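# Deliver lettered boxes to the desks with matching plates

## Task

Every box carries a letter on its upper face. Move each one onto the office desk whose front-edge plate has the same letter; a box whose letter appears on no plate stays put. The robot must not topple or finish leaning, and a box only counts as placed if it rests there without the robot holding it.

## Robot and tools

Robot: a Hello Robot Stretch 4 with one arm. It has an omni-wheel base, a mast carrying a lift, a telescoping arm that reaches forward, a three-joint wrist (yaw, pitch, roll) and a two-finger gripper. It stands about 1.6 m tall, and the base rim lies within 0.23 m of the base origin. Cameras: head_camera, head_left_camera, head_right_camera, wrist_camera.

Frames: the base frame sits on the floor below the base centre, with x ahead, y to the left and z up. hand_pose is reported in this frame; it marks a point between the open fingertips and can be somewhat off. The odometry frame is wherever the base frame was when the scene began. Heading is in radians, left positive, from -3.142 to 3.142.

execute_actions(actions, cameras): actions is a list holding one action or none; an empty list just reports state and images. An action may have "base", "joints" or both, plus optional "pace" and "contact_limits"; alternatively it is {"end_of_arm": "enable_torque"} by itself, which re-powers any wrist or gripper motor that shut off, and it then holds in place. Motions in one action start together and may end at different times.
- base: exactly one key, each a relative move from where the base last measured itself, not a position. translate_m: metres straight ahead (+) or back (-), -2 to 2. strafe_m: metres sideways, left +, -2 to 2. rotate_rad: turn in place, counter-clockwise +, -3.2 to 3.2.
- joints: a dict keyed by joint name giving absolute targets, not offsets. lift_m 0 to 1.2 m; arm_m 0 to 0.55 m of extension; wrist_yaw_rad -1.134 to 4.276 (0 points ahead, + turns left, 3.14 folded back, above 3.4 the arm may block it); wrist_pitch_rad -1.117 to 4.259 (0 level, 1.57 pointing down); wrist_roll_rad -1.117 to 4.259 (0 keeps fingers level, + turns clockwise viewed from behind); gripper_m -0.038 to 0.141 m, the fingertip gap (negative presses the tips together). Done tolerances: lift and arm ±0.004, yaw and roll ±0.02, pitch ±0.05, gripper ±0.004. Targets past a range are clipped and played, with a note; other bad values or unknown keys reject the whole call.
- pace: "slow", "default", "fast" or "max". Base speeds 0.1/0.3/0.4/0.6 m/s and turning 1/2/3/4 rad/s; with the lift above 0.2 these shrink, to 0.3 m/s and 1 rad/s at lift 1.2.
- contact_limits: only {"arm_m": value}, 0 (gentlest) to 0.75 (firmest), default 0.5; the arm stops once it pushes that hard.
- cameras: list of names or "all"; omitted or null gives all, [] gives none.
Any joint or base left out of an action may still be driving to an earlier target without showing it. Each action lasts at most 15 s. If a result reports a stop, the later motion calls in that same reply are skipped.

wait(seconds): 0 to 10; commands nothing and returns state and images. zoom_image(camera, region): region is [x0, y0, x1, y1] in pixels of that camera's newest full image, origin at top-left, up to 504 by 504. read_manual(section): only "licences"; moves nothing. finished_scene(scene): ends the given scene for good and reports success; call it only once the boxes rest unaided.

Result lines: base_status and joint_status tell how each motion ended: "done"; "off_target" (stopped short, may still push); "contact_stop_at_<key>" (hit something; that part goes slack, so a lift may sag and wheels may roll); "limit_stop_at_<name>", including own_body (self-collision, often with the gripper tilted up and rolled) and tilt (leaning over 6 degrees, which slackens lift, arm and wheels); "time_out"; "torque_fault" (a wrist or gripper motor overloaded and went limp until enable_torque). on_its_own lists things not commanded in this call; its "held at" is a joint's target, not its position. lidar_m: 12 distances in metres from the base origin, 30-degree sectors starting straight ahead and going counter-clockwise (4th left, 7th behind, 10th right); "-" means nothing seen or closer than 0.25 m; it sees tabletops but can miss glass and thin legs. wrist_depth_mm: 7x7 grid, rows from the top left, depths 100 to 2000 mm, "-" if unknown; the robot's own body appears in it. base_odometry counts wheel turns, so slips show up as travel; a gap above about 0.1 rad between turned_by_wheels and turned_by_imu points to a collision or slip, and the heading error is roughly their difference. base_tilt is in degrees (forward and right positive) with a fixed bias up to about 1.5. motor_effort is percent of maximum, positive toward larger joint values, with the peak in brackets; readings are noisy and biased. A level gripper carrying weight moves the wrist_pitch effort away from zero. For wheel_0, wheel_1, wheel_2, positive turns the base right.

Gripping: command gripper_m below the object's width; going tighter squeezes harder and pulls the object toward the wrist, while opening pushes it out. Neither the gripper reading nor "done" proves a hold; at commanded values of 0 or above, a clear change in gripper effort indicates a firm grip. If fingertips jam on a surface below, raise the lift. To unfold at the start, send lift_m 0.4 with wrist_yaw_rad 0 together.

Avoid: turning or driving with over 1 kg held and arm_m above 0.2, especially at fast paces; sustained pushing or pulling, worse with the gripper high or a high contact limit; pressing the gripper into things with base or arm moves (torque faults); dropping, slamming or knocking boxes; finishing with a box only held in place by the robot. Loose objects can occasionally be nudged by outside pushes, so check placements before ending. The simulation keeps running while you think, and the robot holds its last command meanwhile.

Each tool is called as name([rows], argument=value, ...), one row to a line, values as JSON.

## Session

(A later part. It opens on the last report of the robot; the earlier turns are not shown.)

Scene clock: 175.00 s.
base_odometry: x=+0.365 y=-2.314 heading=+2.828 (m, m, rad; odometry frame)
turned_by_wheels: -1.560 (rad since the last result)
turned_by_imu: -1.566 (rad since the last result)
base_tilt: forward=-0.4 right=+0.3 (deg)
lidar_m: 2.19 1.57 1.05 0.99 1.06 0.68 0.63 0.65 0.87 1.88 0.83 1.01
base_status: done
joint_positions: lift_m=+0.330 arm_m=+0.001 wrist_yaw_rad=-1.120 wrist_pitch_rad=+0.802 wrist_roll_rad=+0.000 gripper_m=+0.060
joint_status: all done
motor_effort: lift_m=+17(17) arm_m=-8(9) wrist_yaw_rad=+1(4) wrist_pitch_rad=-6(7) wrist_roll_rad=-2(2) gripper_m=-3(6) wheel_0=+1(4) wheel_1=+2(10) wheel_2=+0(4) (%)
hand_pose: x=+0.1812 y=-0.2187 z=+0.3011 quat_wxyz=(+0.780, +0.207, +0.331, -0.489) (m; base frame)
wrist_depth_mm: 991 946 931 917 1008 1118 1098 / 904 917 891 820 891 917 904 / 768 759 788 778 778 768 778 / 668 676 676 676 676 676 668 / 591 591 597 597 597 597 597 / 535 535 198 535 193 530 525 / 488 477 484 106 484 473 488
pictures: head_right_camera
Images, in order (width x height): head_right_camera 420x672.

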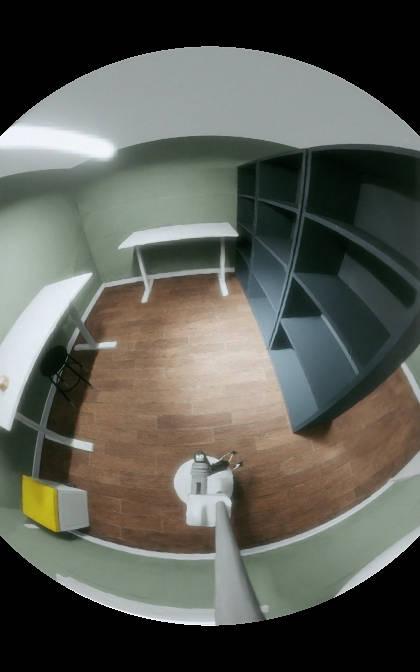

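execute_actions([
  {"base": {"strafe_m": -2.0}, "pace": "max"},
], cameras=["head_camera"])

Scene clock: 186.70 s.
base_odometry: x=+0.982 y=-0.412 heading=+2.828 (m, m, rad; odometry frame)
turned_by_wheels: +0.000 (rad since the last result)
turned_by_imu: -0.008 (rad since the last result)
base_tilt: forward=-0.5 right=+0.3 (deg)
lidar_m: 2.50 1.21 0.90 3.01 0.73 0.45 0.38 0.42 0.54 0.99 1.00 1.26
base_status: done
joint_positions: lift_m=+0.330 arm_m=+0.001 wrist_yaw_rad=-1.120 wrist_pitch_rad=+0.801 wrist_roll_rad=+0.000 gripper_m=+0.060
joint_status: not commanded
motor_effort: lift_m=+19(19) arm_m=-9(9) wrist_yaw_rad=+1(1) wrist_pitch_rad=-6(6) wrist_roll_rad=-2(2) gripper_m=-3(4) wheel_0=-1(14) wheel_1=+1(11) wheel_2=+0(1) (%)
hand_pose: x=+0.1812 y=-0.2187 z=+0.3010 quat_wxyz=(+0.780, +0.207, +0.331, -0.489) (m; base frame)
wrist_depth_mm: 1078 1060 1008 931 854 788 741 / 891 917 904 904 866 842 788 / 768 768 778 768 759 768 768 / 661 661 668 668 661 676 668 / 597 597 597 591 597 591 597 / 525 539 198 535 194 530 535 / 480 469 488 106 484 473 488
pictures: head_camera
Images, in order (width x height): head_camera 420x560.

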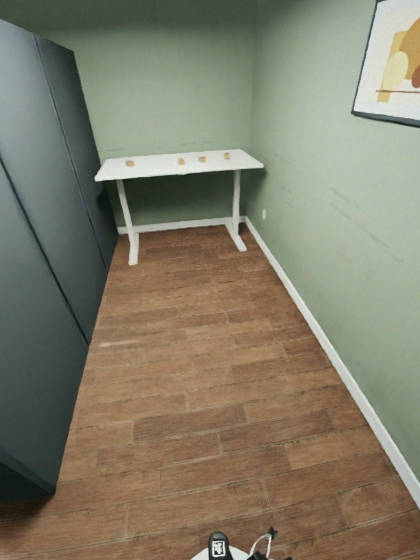

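execute_actions([
  {"base": {"translate_m": 1.95}, "joints": {"lift_m": 1.15, "wrist_yaw_rad": 0.1, "gripper_m": 0.135, "arm_m": 0.2}, "pace": "max"},
], cameras=["head_camera", "wrist_camera"])

Scene clock: 197.07 s.
base_odometry: x=-0.874 y=+0.189 heading=+2.828 (m, m, rad; odometry frame)
turned_by_wheels: +0.000 (rad since the last result)
turned_by_imu: -0.007 (rad since the last result)
base_tilt: forward=-0.4 right=+0.3 (deg)
lidar_m: 0.56 0.57 0.72 0.97 0.99 1.24 2.36 1.21 0.80 0.74 0.75 0.64
base_status: done
joint_positions: lift_m=+1.150 arm_m=+0.198 wrist_yaw_rad=+0.100 wrist_pitch_rad=+0.801 wrist_roll_rad=+0.000 gripper_m=+0.135
joint_status: all done
motor_effort: lift_m=+21(30) arm_m=+8(9) wrist_yaw_rad=+2(8) wrist_pitch_rad=-5(6) wrist_roll_rad=-2(2) gripper_m=+1(2) wheel_0=-1(8) wheel_1=+0(9) wheel_2=+0(12) (%)
hand_pose: x=+0.5778 y=-0.0670 z=+1.1209 quat_wxyz=(+0.920, -0.020, +0.390, +0.046) (m; base frame)
wrist_depth_mm: 809 809 809 798 798 809 878 / 676 668 654 661 668 640 661 / 564 512 569 530 569 549 564 / 496 480 496 492 488 492 488 / 436 436 439 439 439 439 436 / 394 375 377 394 377 210 392 / 788 820 384 106 1229 1205 878
pictures: head_camera, wrist_camera
Images, in order (width x height): head_camera 420x560, wrist_camera 616x392.

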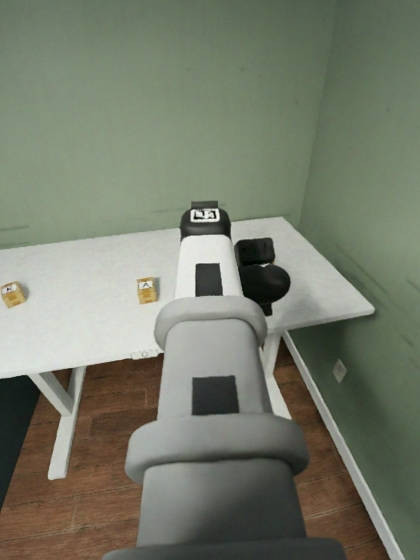

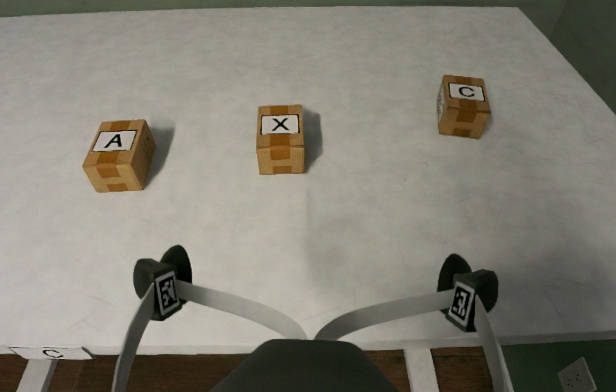

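execute_actions([
  {"base": {"strafe_m": 0.061}, "joints": {"lift_m": 1.11, "arm_m": 0.465, "wrist_yaw_rad": 0.15}, "pace": "fast"},
], cameras=["wrist_camera"])

Scene clock: 202.83 s.
base_odometry: x=-0.892 y=+0.131 heading=+2.828 (m, m, rad; odometry frame)
turned_by_wheels: +0.000 (rad since the last result)
turned_by_imu: +0.001 (rad since the last result)
base_tilt: forward=-0.4 right=+0.3 (deg)
lidar_m: 0.56 0.59 0.71 0.92 0.93 1.18 2.36 1.33 0.88 0.78 0.81 0.64
base_status: done
joint_positions: lift_m=+1.110 arm_m=+0.463 wrist_yaw_rad=+0.150 wrist_pitch_rad=+0.801 wrist_roll_rad=+0.000 gripper_m=+0.135
joint_status: all done
motor_effort: lift_m=+17(16) arm_m=+9(9) wrist_yaw_rad=+1(5) wrist_pitch_rad=-5(6) wrist_roll_rad=-2(2) gripper_m=+0(0) wheel_0=+0(8) wheel_1=+0(14) wheel_2=+1(2) (%)
hand_pose: x=+0.8459 y=-0.0564 z=+1.0812 quat_wxyz=(+0.918, -0.029, +0.389, +0.069) (m; base frame)
wrist_depth_mm: 699 676 676 654 668 654 654 / 603 591 591 585 585 585 597 / 508 504 504 504 504 504 504 / 442 439 439 442 436 439 439 / 392 392 394 389 387 387 368 / 298 324 338 294 336 211 343 / 274 314 320 106 317 312 315
pictures: wrist_camera
Images, in order (width x height): wrist_camera 616x392.

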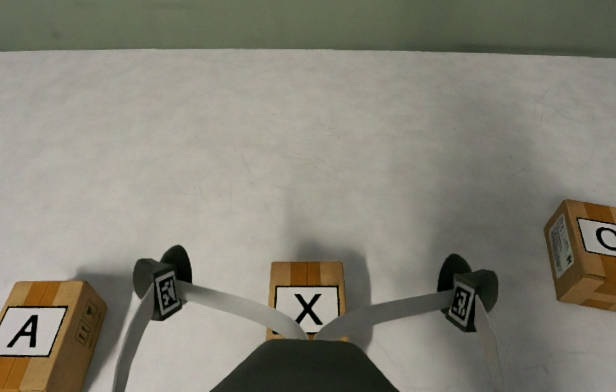

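execute_actions([
  {"joints": {"lift_m": 1.013, "gripper_m": 0.095}},
], cameras=["wrist_camera"])

execute_actions([
  {"joints": {"gripper_m": 0.015}},
], cameras=[])

execute_actions([
  {"joints": {"lift_m": 1.06}, "pace": "fast"},
], cameras=["wrist_camera"])

Scene clock: 207.43 s.
base_odometry: x=-0.892 y=+0.131 heading=+2.828 (m, m, rad; odometry frame)
turned_by_wheels: +0.000 (rad since the last result)
turned_by_imu: +0.001 (rad since the last result)
base_tilt: forward=-0.4 right=+0.4 (deg)
lidar_m: 0.56 0.58 0.72 0.92 0.92 1.18 2.37 1.35 0.87 0.80 0.80 0.64
base_status: not commanded
joint_positions: lift_m=+1.013 arm_m=+0.463 wrist_yaw_rad=+0.150 wrist_pitch_rad=+0.801 wrist_roll_rad=+0.000 gripper_m=+0.095
joint_status: all done
motor_effort: lift_m=+16(18) arm_m=+8(8) wrist_yaw_rad=+1(1) wrist_pitch_rad=-4(5) wrist_roll_rad=-2(2) gripper_m=-2(2) wheel_0=+0(0) wheel_1=+0(0) wheel_2=+1(1) (%)
hand_pose: x=+0.8459 y=-0.0564 z=+0.9842 quat_wxyz=(+0.918, -0.029, +0.389, +0.069) (m; base frame)
wrist_depth_mm: 508 508 508 504 500 504 504 / 415 415 418 415 415 415 421 / 355 355 355 353 355 355 355 / 309 309 310 242 309 307 309 / 259 274 268 214 273 274 273 / 244 245 201 196 196 239 244 / 224 218 225 106 223 218 225
pictures: wrist_camera
Images, in order (width x height): wrist_camera 616x392.

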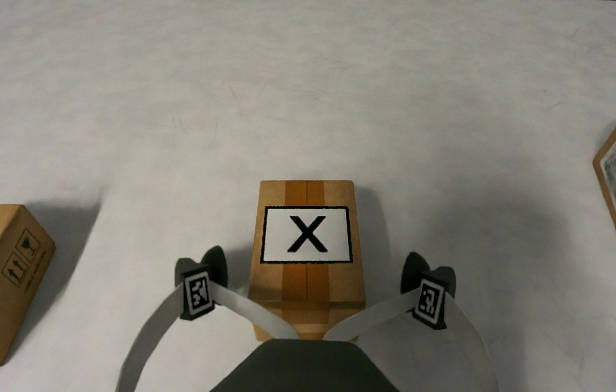

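Scene clock: 209.03 s.
base_odometry: x=-0.892 y=+0.131 heading=+2.828 (m, m, rad; odometry frame)
turned_by_wheels: +0.000 (rad since the last result)
turned_by_imu: +0.000 (rad since the last result)
base_tilt: forward=-0.4 right=+0.3 (deg)
lidar_m: 0.56 0.58 0.72 0.92 0.92 1.17 2.38 1.34 0.88 0.80 0.81 0.64
base_status: not commanded
joint_positions: lift_m=+1.013 arm_m=+0.463 wrist_yaw_rad=+0.150 wrist_pitch_rad=+0.802 wrist_roll_rad=+0.000 gripper_m=+0.015
joint_status: all done
motor_effort: lift_m=+16(16) arm_m=+8(9) wrist_yaw_rad=+2(1) wrist_pitch_rad=-9(7) wrist_roll_rad=-2(2) gripper_m=-20(17) wheel_0=+0(0) wheel_1=+0(0) wheel_2=+1(1) (%)
hand_pose: x=+0.8458 y=-0.0564 z=+0.9841 quat_wxyz=(+0.918, -0.029, +0.389, +0.069) (m; base frame)
wrist_depth_mm: 500 508 500 500 496 500 500 / 424 415 413 415 415 415 418 / 355 357 351 353 353 353 351 / 307 307 307 229 307 306 307 / 262 273 274 202 267 273 271 / 244 240 184 186 185 244 243 / 224 217 224 106 222 216 224
pictures: none
No camera images: the call's "cameras" was empty. Leave "cameras" out to get every camera's image.

Scene clock: 209.93 s.
base_odometry: x=-0.892 y=+0.131 heading=+2.828 (m, m, rad; odometry frame)
turned_by_wheels: +0.000 (rad since the last result)
turned_by_imu: +0.000 (rad since the last result)
base_tilt: forward=-0.4 right=+0.3 (deg)
lidar_m: 0.56 0.58 0.71 0.92 0.93 1.16 2.37 1.33 0.88 0.78 0.80 0.65
base_status: not commanded
joint_positions: lift_m=+1.060 arm_m=+0.463 wrist_yaw_rad=+0.150 wrist_pitch_rad=+0.802 wrist_roll_rad=+0.000 gripper_m=+0.015
joint_status: all done
motor_effort: lift_m=+22(20) arm_m=+9(8) wrist_yaw_rad=+1(1) wrist_pitch_rad=-10(5) wrist_roll_rad=-2(2) gripper_m=-22(20) wheel_0=+0(0) wheel_1=+0(0) wheel_2=+1(1) (%)
hand_pose: x=+0.8457 y=-0.0564 z=+1.0306 quat_wxyz=(+0.918, -0.029, +0.389, +0.069) (m; base frame)
wrist_depth_mm: 609 603 609 603 603 609 597 / 504 500 500 496 496 500 500 / 430 424 424 424 427 424 424 / 370 373 370 230 370 370 359 / 314 327 327 204 322 329 325 / 266 287 184 185 183 293 294 / 259 262 267 106 266 260 268
pictures: wrist_camera
Images, in order (width x height): wrist_camera 616x392.

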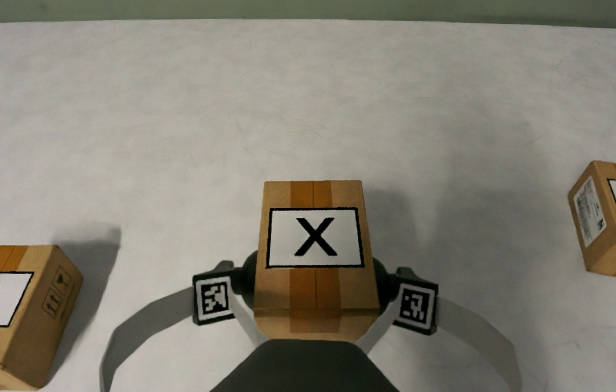

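execute_actions([
  {"base": {"translate_m": -0.3}, "joints": {"arm_m": 0.0}, "pace": "max"},
], cameras=[])

execute_actions([
  {"base": {"translate_m": -1.68}, "joints": {"lift_m": 0.33, "wrist_yaw_rad": -1.12}, "pace": "max"},
], cameras=["head_left_camera"])

Scene clock: 218.57 s.
base_odometry: x=-0.607 y=+0.039 heading=+2.828 (m, m, rad; odometry frame)
turned_by_wheels: +0.000 (rad since the last result)
turned_by_imu: +0.003 (rad since the last result)
base_tilt: forward=-0.4 right=+0.3 (deg)
lidar_m: 0.85 0.86 0.95 0.86 0.89 1.11 2.06 1.39 0.90 0.83 0.84 0.96
base_status: done
joint_positions: lift_m=+1.060 arm_m=+0.002 wrist_yaw_rad=+0.150 wrist_pitch_rad=+0.803 wrist_roll_rad=+0.000 gripper_m=+0.015
joint_status: all done
motor_effort: lift_m=+22(22) arm_m=-9(9) wrist_yaw_rad=+3(2) wrist_pitch_rad=-10(9) wrist_roll_rad=-2(2) gripper_m=-21(20) wheel_0=+0(7) wheel_1=-1(8) wheel_2=+0(9) (%)
hand_pose: x=+0.3837 y=-0.0565 z=+1.0305 quat_wxyz=(+0.918, -0.029, +0.390, +0.069) (m; base frame)
wrist_depth_mm: 654 668 668 654 634 640 640 / 1205 1618 1708 1576 1618 1499 1205 / 1366 1808 1808 1808 1756 1537 1182 / 1397 1576 1708 231 1708 1537 1160 / 1397 1430 1464 203 1464 1430 1160 / 1281 1255 184 185 185 1308 1182 / 1182 1160 1160 106 1205 1118 1160
pictures: none
No camera images: the call's "cameras" was empty. Leave "cameras" out to get every camera's image.

Scene clock: 224.97 s.
base_odometry: x=+0.991 y=-0.480 heading=+2.828 (m, m, rad; odometry frame)
turned_by_wheels: +0.000 (rad since the last result)
turned_by_imu: +0.010 (rad since the last result)
base_tilt: forward=-0.4 right=+0.3 (deg)
lidar_m: 2.52 1.10 0.84 2.92 0.71 0.42 0.34 0.40 0.53 1.05 1.07 1.33
base_status: done
joint_positions: lift_m=+0.330 arm_m=+0.002 wrist_yaw_rad=-1.120 wrist_pitch_rad=+0.803 wrist_roll_rad=+0.000 gripper_m=+0.015
joint_status: all done
motor_effort: lift_m=+18(21) arm_m=-9(9) wrist_yaw_rad=+1(5) wrist_pitch_rad=-8(9) wrist_roll_rad=-2(2) gripper_m=-21(20) wheel_0=-1(8) wheel_1=+1(4) wheel_2=+1(7) (%)
hand_pose: x=+0.1811 y=-0.2185 z=+0.3008 quat_wxyz=(+0.780, +0.207, +0.331, -0.489) (m; base frame)
wrist_depth_mm: 1078 1098 1060 991 917 842 788 / 904 917 904 891 904 878 854 / 768 768 759 768 759 759 750 / 661 668 668 231 668 676 668 / 591 591 591 203 585 597 591 / 525 525 183 185 183 530 535 / 484 469 484 106 480 473 492
pictures: head_left_camera
Images, in order (width x height): head_left_camera 420x672.

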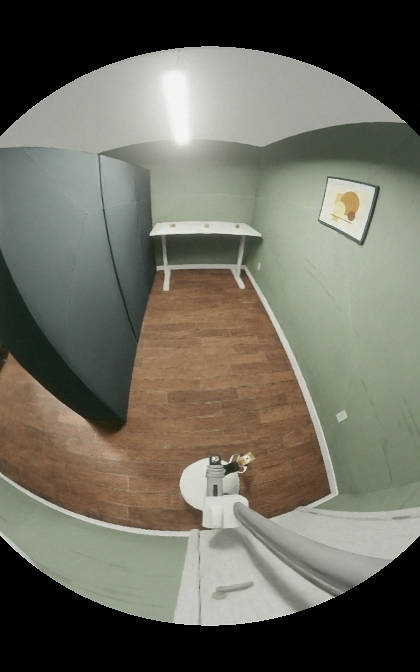

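execute_actions([
  {"base": {"strafe_m": 2.0}, "pace": "max"},
], cameras=["head_camera"])

Scene clock: 231.90 s.
base_odometry: x=+0.375 y=-2.382 heading=+2.828 (m, m, rad; odometry frame)
turned_by_wheels: +0.000 (rad since the last result)
turned_by_imu: +0.009 (rad since the last result)
base_tilt: forward=-0.4 right=+0.3 (deg)
lidar_m: 2.31 1.47 1.00 0.93 1.00 0.66 0.59 0.61 0.84 1.79 0.89 1.10
base_status: done
joint_positions: lift_m=+0.330 arm_m=+0.002 wrist_yaw_rad=-1.120 wrist_pitch_rad=+0.802 wrist_roll_rad=+0.000 gripper_m=+0.015
joint_status: not commanded
motor_effort: lift_m=+19(19) arm_m=-9(9) wrist_yaw_rad=+2(2) wrist_pitch_rad=-9(6) wrist_roll_rad=-2(2) gripper_m=-20(22) wheel_0=+1(10) wheel_1=+1(14) wheel_2=+1(1) (%)
hand_pose: x=+0.1811 y=-0.2185 z=+0.3008 quat_wxyz=(+0.780, +0.207, +0.331, -0.489) (m; base frame)
wrist_depth_mm: 1025 1008 931 917 1042 1098 1060 / 917 904 917 854 904 917 904 / 788 759 759 768 750 778 778 / 668 661 668 230 661 668 676 / 585 597 597 204 580 591 597 / 530 521 184 185 184 535 525 / 484 473 484 106 484 473 488
pictures: head_camera
Images, in order (width x height): head_camera 420x560.

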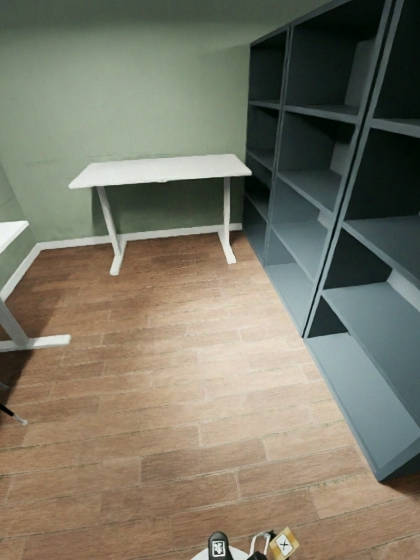

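execute_actions([
  {"base": {"translate_m": 1.65}, "joints": {"lift_m": 1.12, "arm_m": 0.5, "wrist_yaw_rad": 0.3}, "pace": "max"},
], cameras=["head_camera", "wrist_camera"])

Scene clock: 242.50 s.
base_odometry: x=-1.195 y=-1.874 heading=+2.828 (m, m, rad; odometry frame)
turned_by_wheels: +0.000 (rad since the last result)
turned_by_imu: -0.006 (rad since the last result)
base_tilt: forward=-0.4 right=+0.3 (deg)
lidar_m: 0.66 0.68 0.87 1.08 1.11 1.43 2.29 1.08 0.72 0.63 0.65 0.72
base_status: done
joint_positions: lift_m=+1.120 arm_m=+0.499 wrist_yaw_rad=+0.300 wrist_pitch_rad=+0.802 wrist_roll_rad=+0.000 gripper_m=+0.015
joint_status: all done
motor_effort: lift_m=+21(21) arm_m=+8(10) wrist_yaw_rad=+1(11) wrist_pitch_rad=-7(9) wrist_roll_rad=-2(2) gripper_m=-21(20) wheel_0=+0(5) wheel_1=-1(7) wheel_2=-2(12) (%)
hand_pose: x=+0.8868 y=-0.0242 z=+1.0907 quat_wxyz=(+0.910, -0.059, +0.386, +0.138) (m; base frame)
wrist_depth_mm: 741 741 732 707 707 676 647 / 615 609 609 603 603 609 609 / 517 517 517 512 517 512 517 / 449 452 449 231 449 452 449 / 402 397 402 203 392 399 402 / 357 351 185 185 184 359 355 / 327 319 324 106 324 319 327
pictures: head_camera, wrist_camera
Images, in order (width x height): head_camera 420x560, wrist_camera 616x392.

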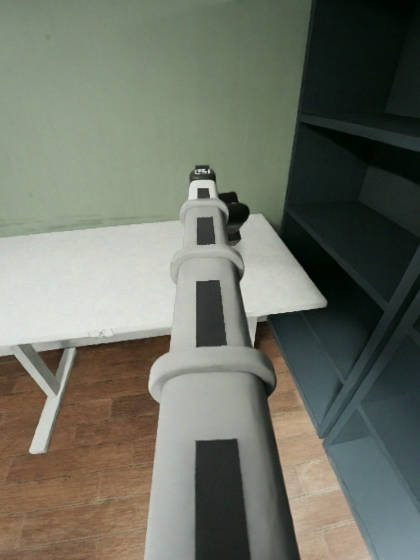

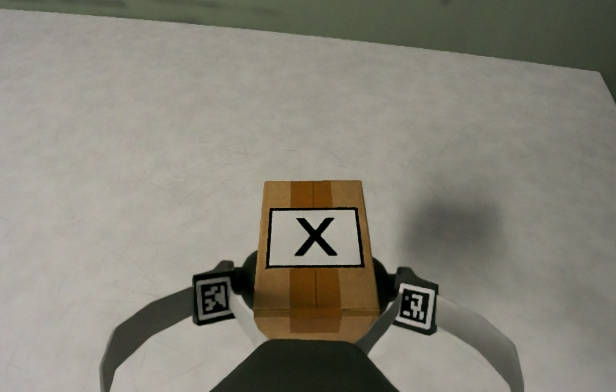

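zoom_image(camera="head_camera", region=[70, 315, 135, 355])

execute_actions([
  {"joints": {"lift_m": 1.014}},
], cameras=[])

Region (70, 315, 135, 355) of head_camera's 420x560 image, scaled by 7.754, with more detail than that image has; it fills the top 310 rows of this view, and the rest is white.

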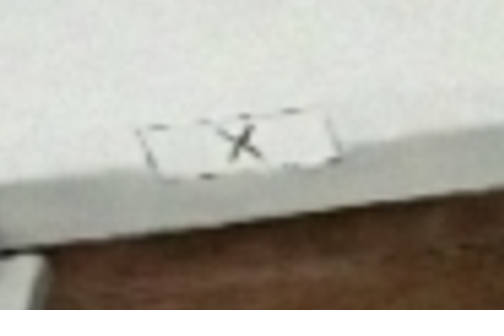

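Scene clock: 245.97 s.
base_odometry: x=-1.195 y=-1.874 heading=+2.828 (m, m, rad; odometry frame)
turned_by_wheels: +0.000 (rad since the last result)
turned_by_imu: +0.001 (rad since the last result)
base_tilt: forward=-0.4 right=+0.3 (deg)
lidar_m: 0.66 0.68 0.87 1.07 1.10 1.45 2.30 1.07 0.72 0.63 0.65 0.74
base_status: not commanded
joint_positions: lift_m=+1.014 arm_m=+0.499 wrist_yaw_rad=+0.300 wrist_pitch_rad=+0.802 wrist_roll_rad=+0.000 gripper_m=+0.015
joint_status: all done
motor_effort: lift_m=+17(19) arm_m=+8(8) wrist_yaw_rad=+1(1) wrist_pitch_rad=-7(7) wrist_roll_rad=-2(2) gripper_m=-21(21) wheel_0=+0(0) wheel_1=-1(0) wheel_2=-2(2) (%)
hand_pose: x=+0.8868 y=-0.0242 z=+0.9850 quat_wxyz=(+0.910, -0.059, +0.386, +0.138) (m; base frame)
wrist_depth_mm: 504 508 508 508 496 500 496 / 418 418 415 413 413 415 415 / 359 355 355 351 357 353 355 / 310 309 309 230 309 307 309 / 273 274 276 204 267 273 271 / 246 241 185 186 185 245 245 / 224 218 224 106 223 217 225
pictures: none
No camera images: the call's "cameras" was empty. Leave "cameras" out to get every camera's image.

execute_actions([
  {"joints": {"gripper_m": 0.1}},
], cameras=[])

execute_actions([
  {"joints": {"lift_m": 1.09}, "pace": "fast"},
], cameras=["wrist_camera", "head_left_camera"])

Scene clock: 250.70 s.
base_odometry: x=-1.195 y=-1.874 heading=+2.828 (m, m, rad; odometry frame)
turned_by_wheels: +0.000 (rad since the last result)
turned_by_imu: +0.001 (rad since the last result)
base_tilt: forward=-0.4 right=+0.3 (deg)
lidar_m: 0.67 0.68 0.88 1.08 1.10 1.46 2.28 1.08 0.70 0.64 0.66 0.75
base_status: not commanded
joint_positions: lift_m=+1.014 arm_m=+0.499 wrist_yaw_rad=+0.300 wrist_pitch_rad=+0.802 wrist_roll_rad=+0.000 gripper_m=+0.100
joint_status: all done
motor_effort: lift_m=+17(17) arm_m=+8(8) wrist_yaw_rad=+2(1) wrist_pitch_rad=-6(9) wrist_roll_rad=-2(2) gripper_m=-1(19) wheel_0=+0(0) wheel_1=+0(0) wheel_2=-2(2) (%)
hand_pose: x=+0.8869 y=-0.0242 z=+0.9851 quat_wxyz=(+0.910, -0.059, +0.386, +0.138) (m; base frame)
wrist_depth_mm: 512 512 508 508 504 504 500 / 421 421 415 418 415 413 418 / 359 355 355 357 355 353 353 / 312 312 309 243 309 309 307 / 274 276 274 215 274 274 273 / 245 242 202 198 198 241 245 / 224 224 226 106 223 221 226
pictures: none
No camera images: the call's "cameras" was empty. Leave "cameras" out to get every camera's image.

Scene clock: 251.77 s.
base_odometry: x=-1.195 y=-1.874 heading=+2.828 (m, m, rad; odometry frame)
turned_by_wheels: +0.000 (rad since the last result)
turned_by_imu: +0.000 (rad since the last result)
base_tilt: forward=-0.4 right=+0.3 (deg)
lidar_m: 0.67 0.68 0.87 1.07 1.10 1.44 2.28 1.07 0.71 0.64 0.66 0.75
base_status: not commanded
joint_positions: lift_m=+1.090 arm_m=+0.499 wrist_yaw_rad=+0.300 wrist_pitch_rad=+0.802 wrist_roll_rad=+0.000 gripper_m=+0.100
joint_status: all done
motor_effort: lift_m=+22(22) arm_m=+8(8) wrist_yaw_rad=+1(1) wrist_pitch_rad=-7(6) wrist_roll_rad=-2(2) gripper_m=+0(1) wheel_0=+0(0) wheel_1=+0(0) wheel_2=-2(2) (%)
hand_pose: x=+0.8869 y=-0.0242 z=+1.0607 quat_wxyz=(+0.910, -0.059, +0.386, +0.138) (m; base frame)
wrist_depth_mm: 668 683 676 668 668 654 640 / 564 559 564 554 549 559 564 / 473 473 469 469 469 477 473 / 410 410 413 410 410 410 413 / 366 364 364 306 362 366 366 / 325 320 314 276 213 317 325 / 297 297 298 106 296 293 298
pictures: head_left_camera, wrist_camera
Images, in order (width x height): head_left_camera 420x672, wrist_camera 616x392.

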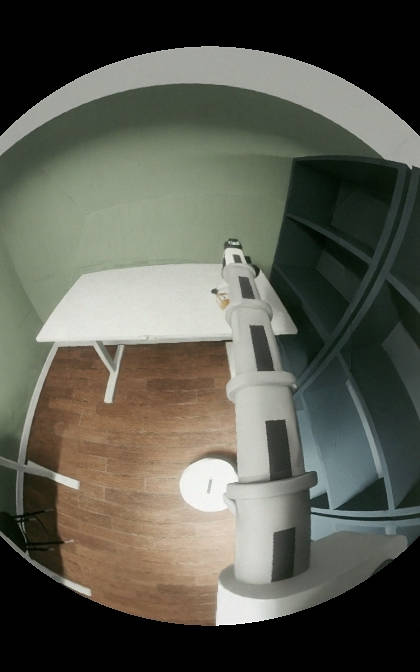

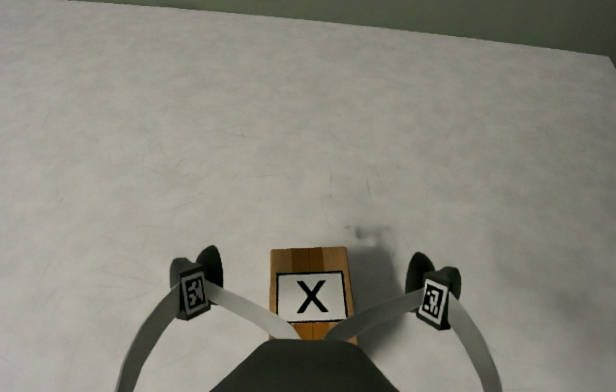

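finished_scene(scene=2)

The scene is finished: the task was done.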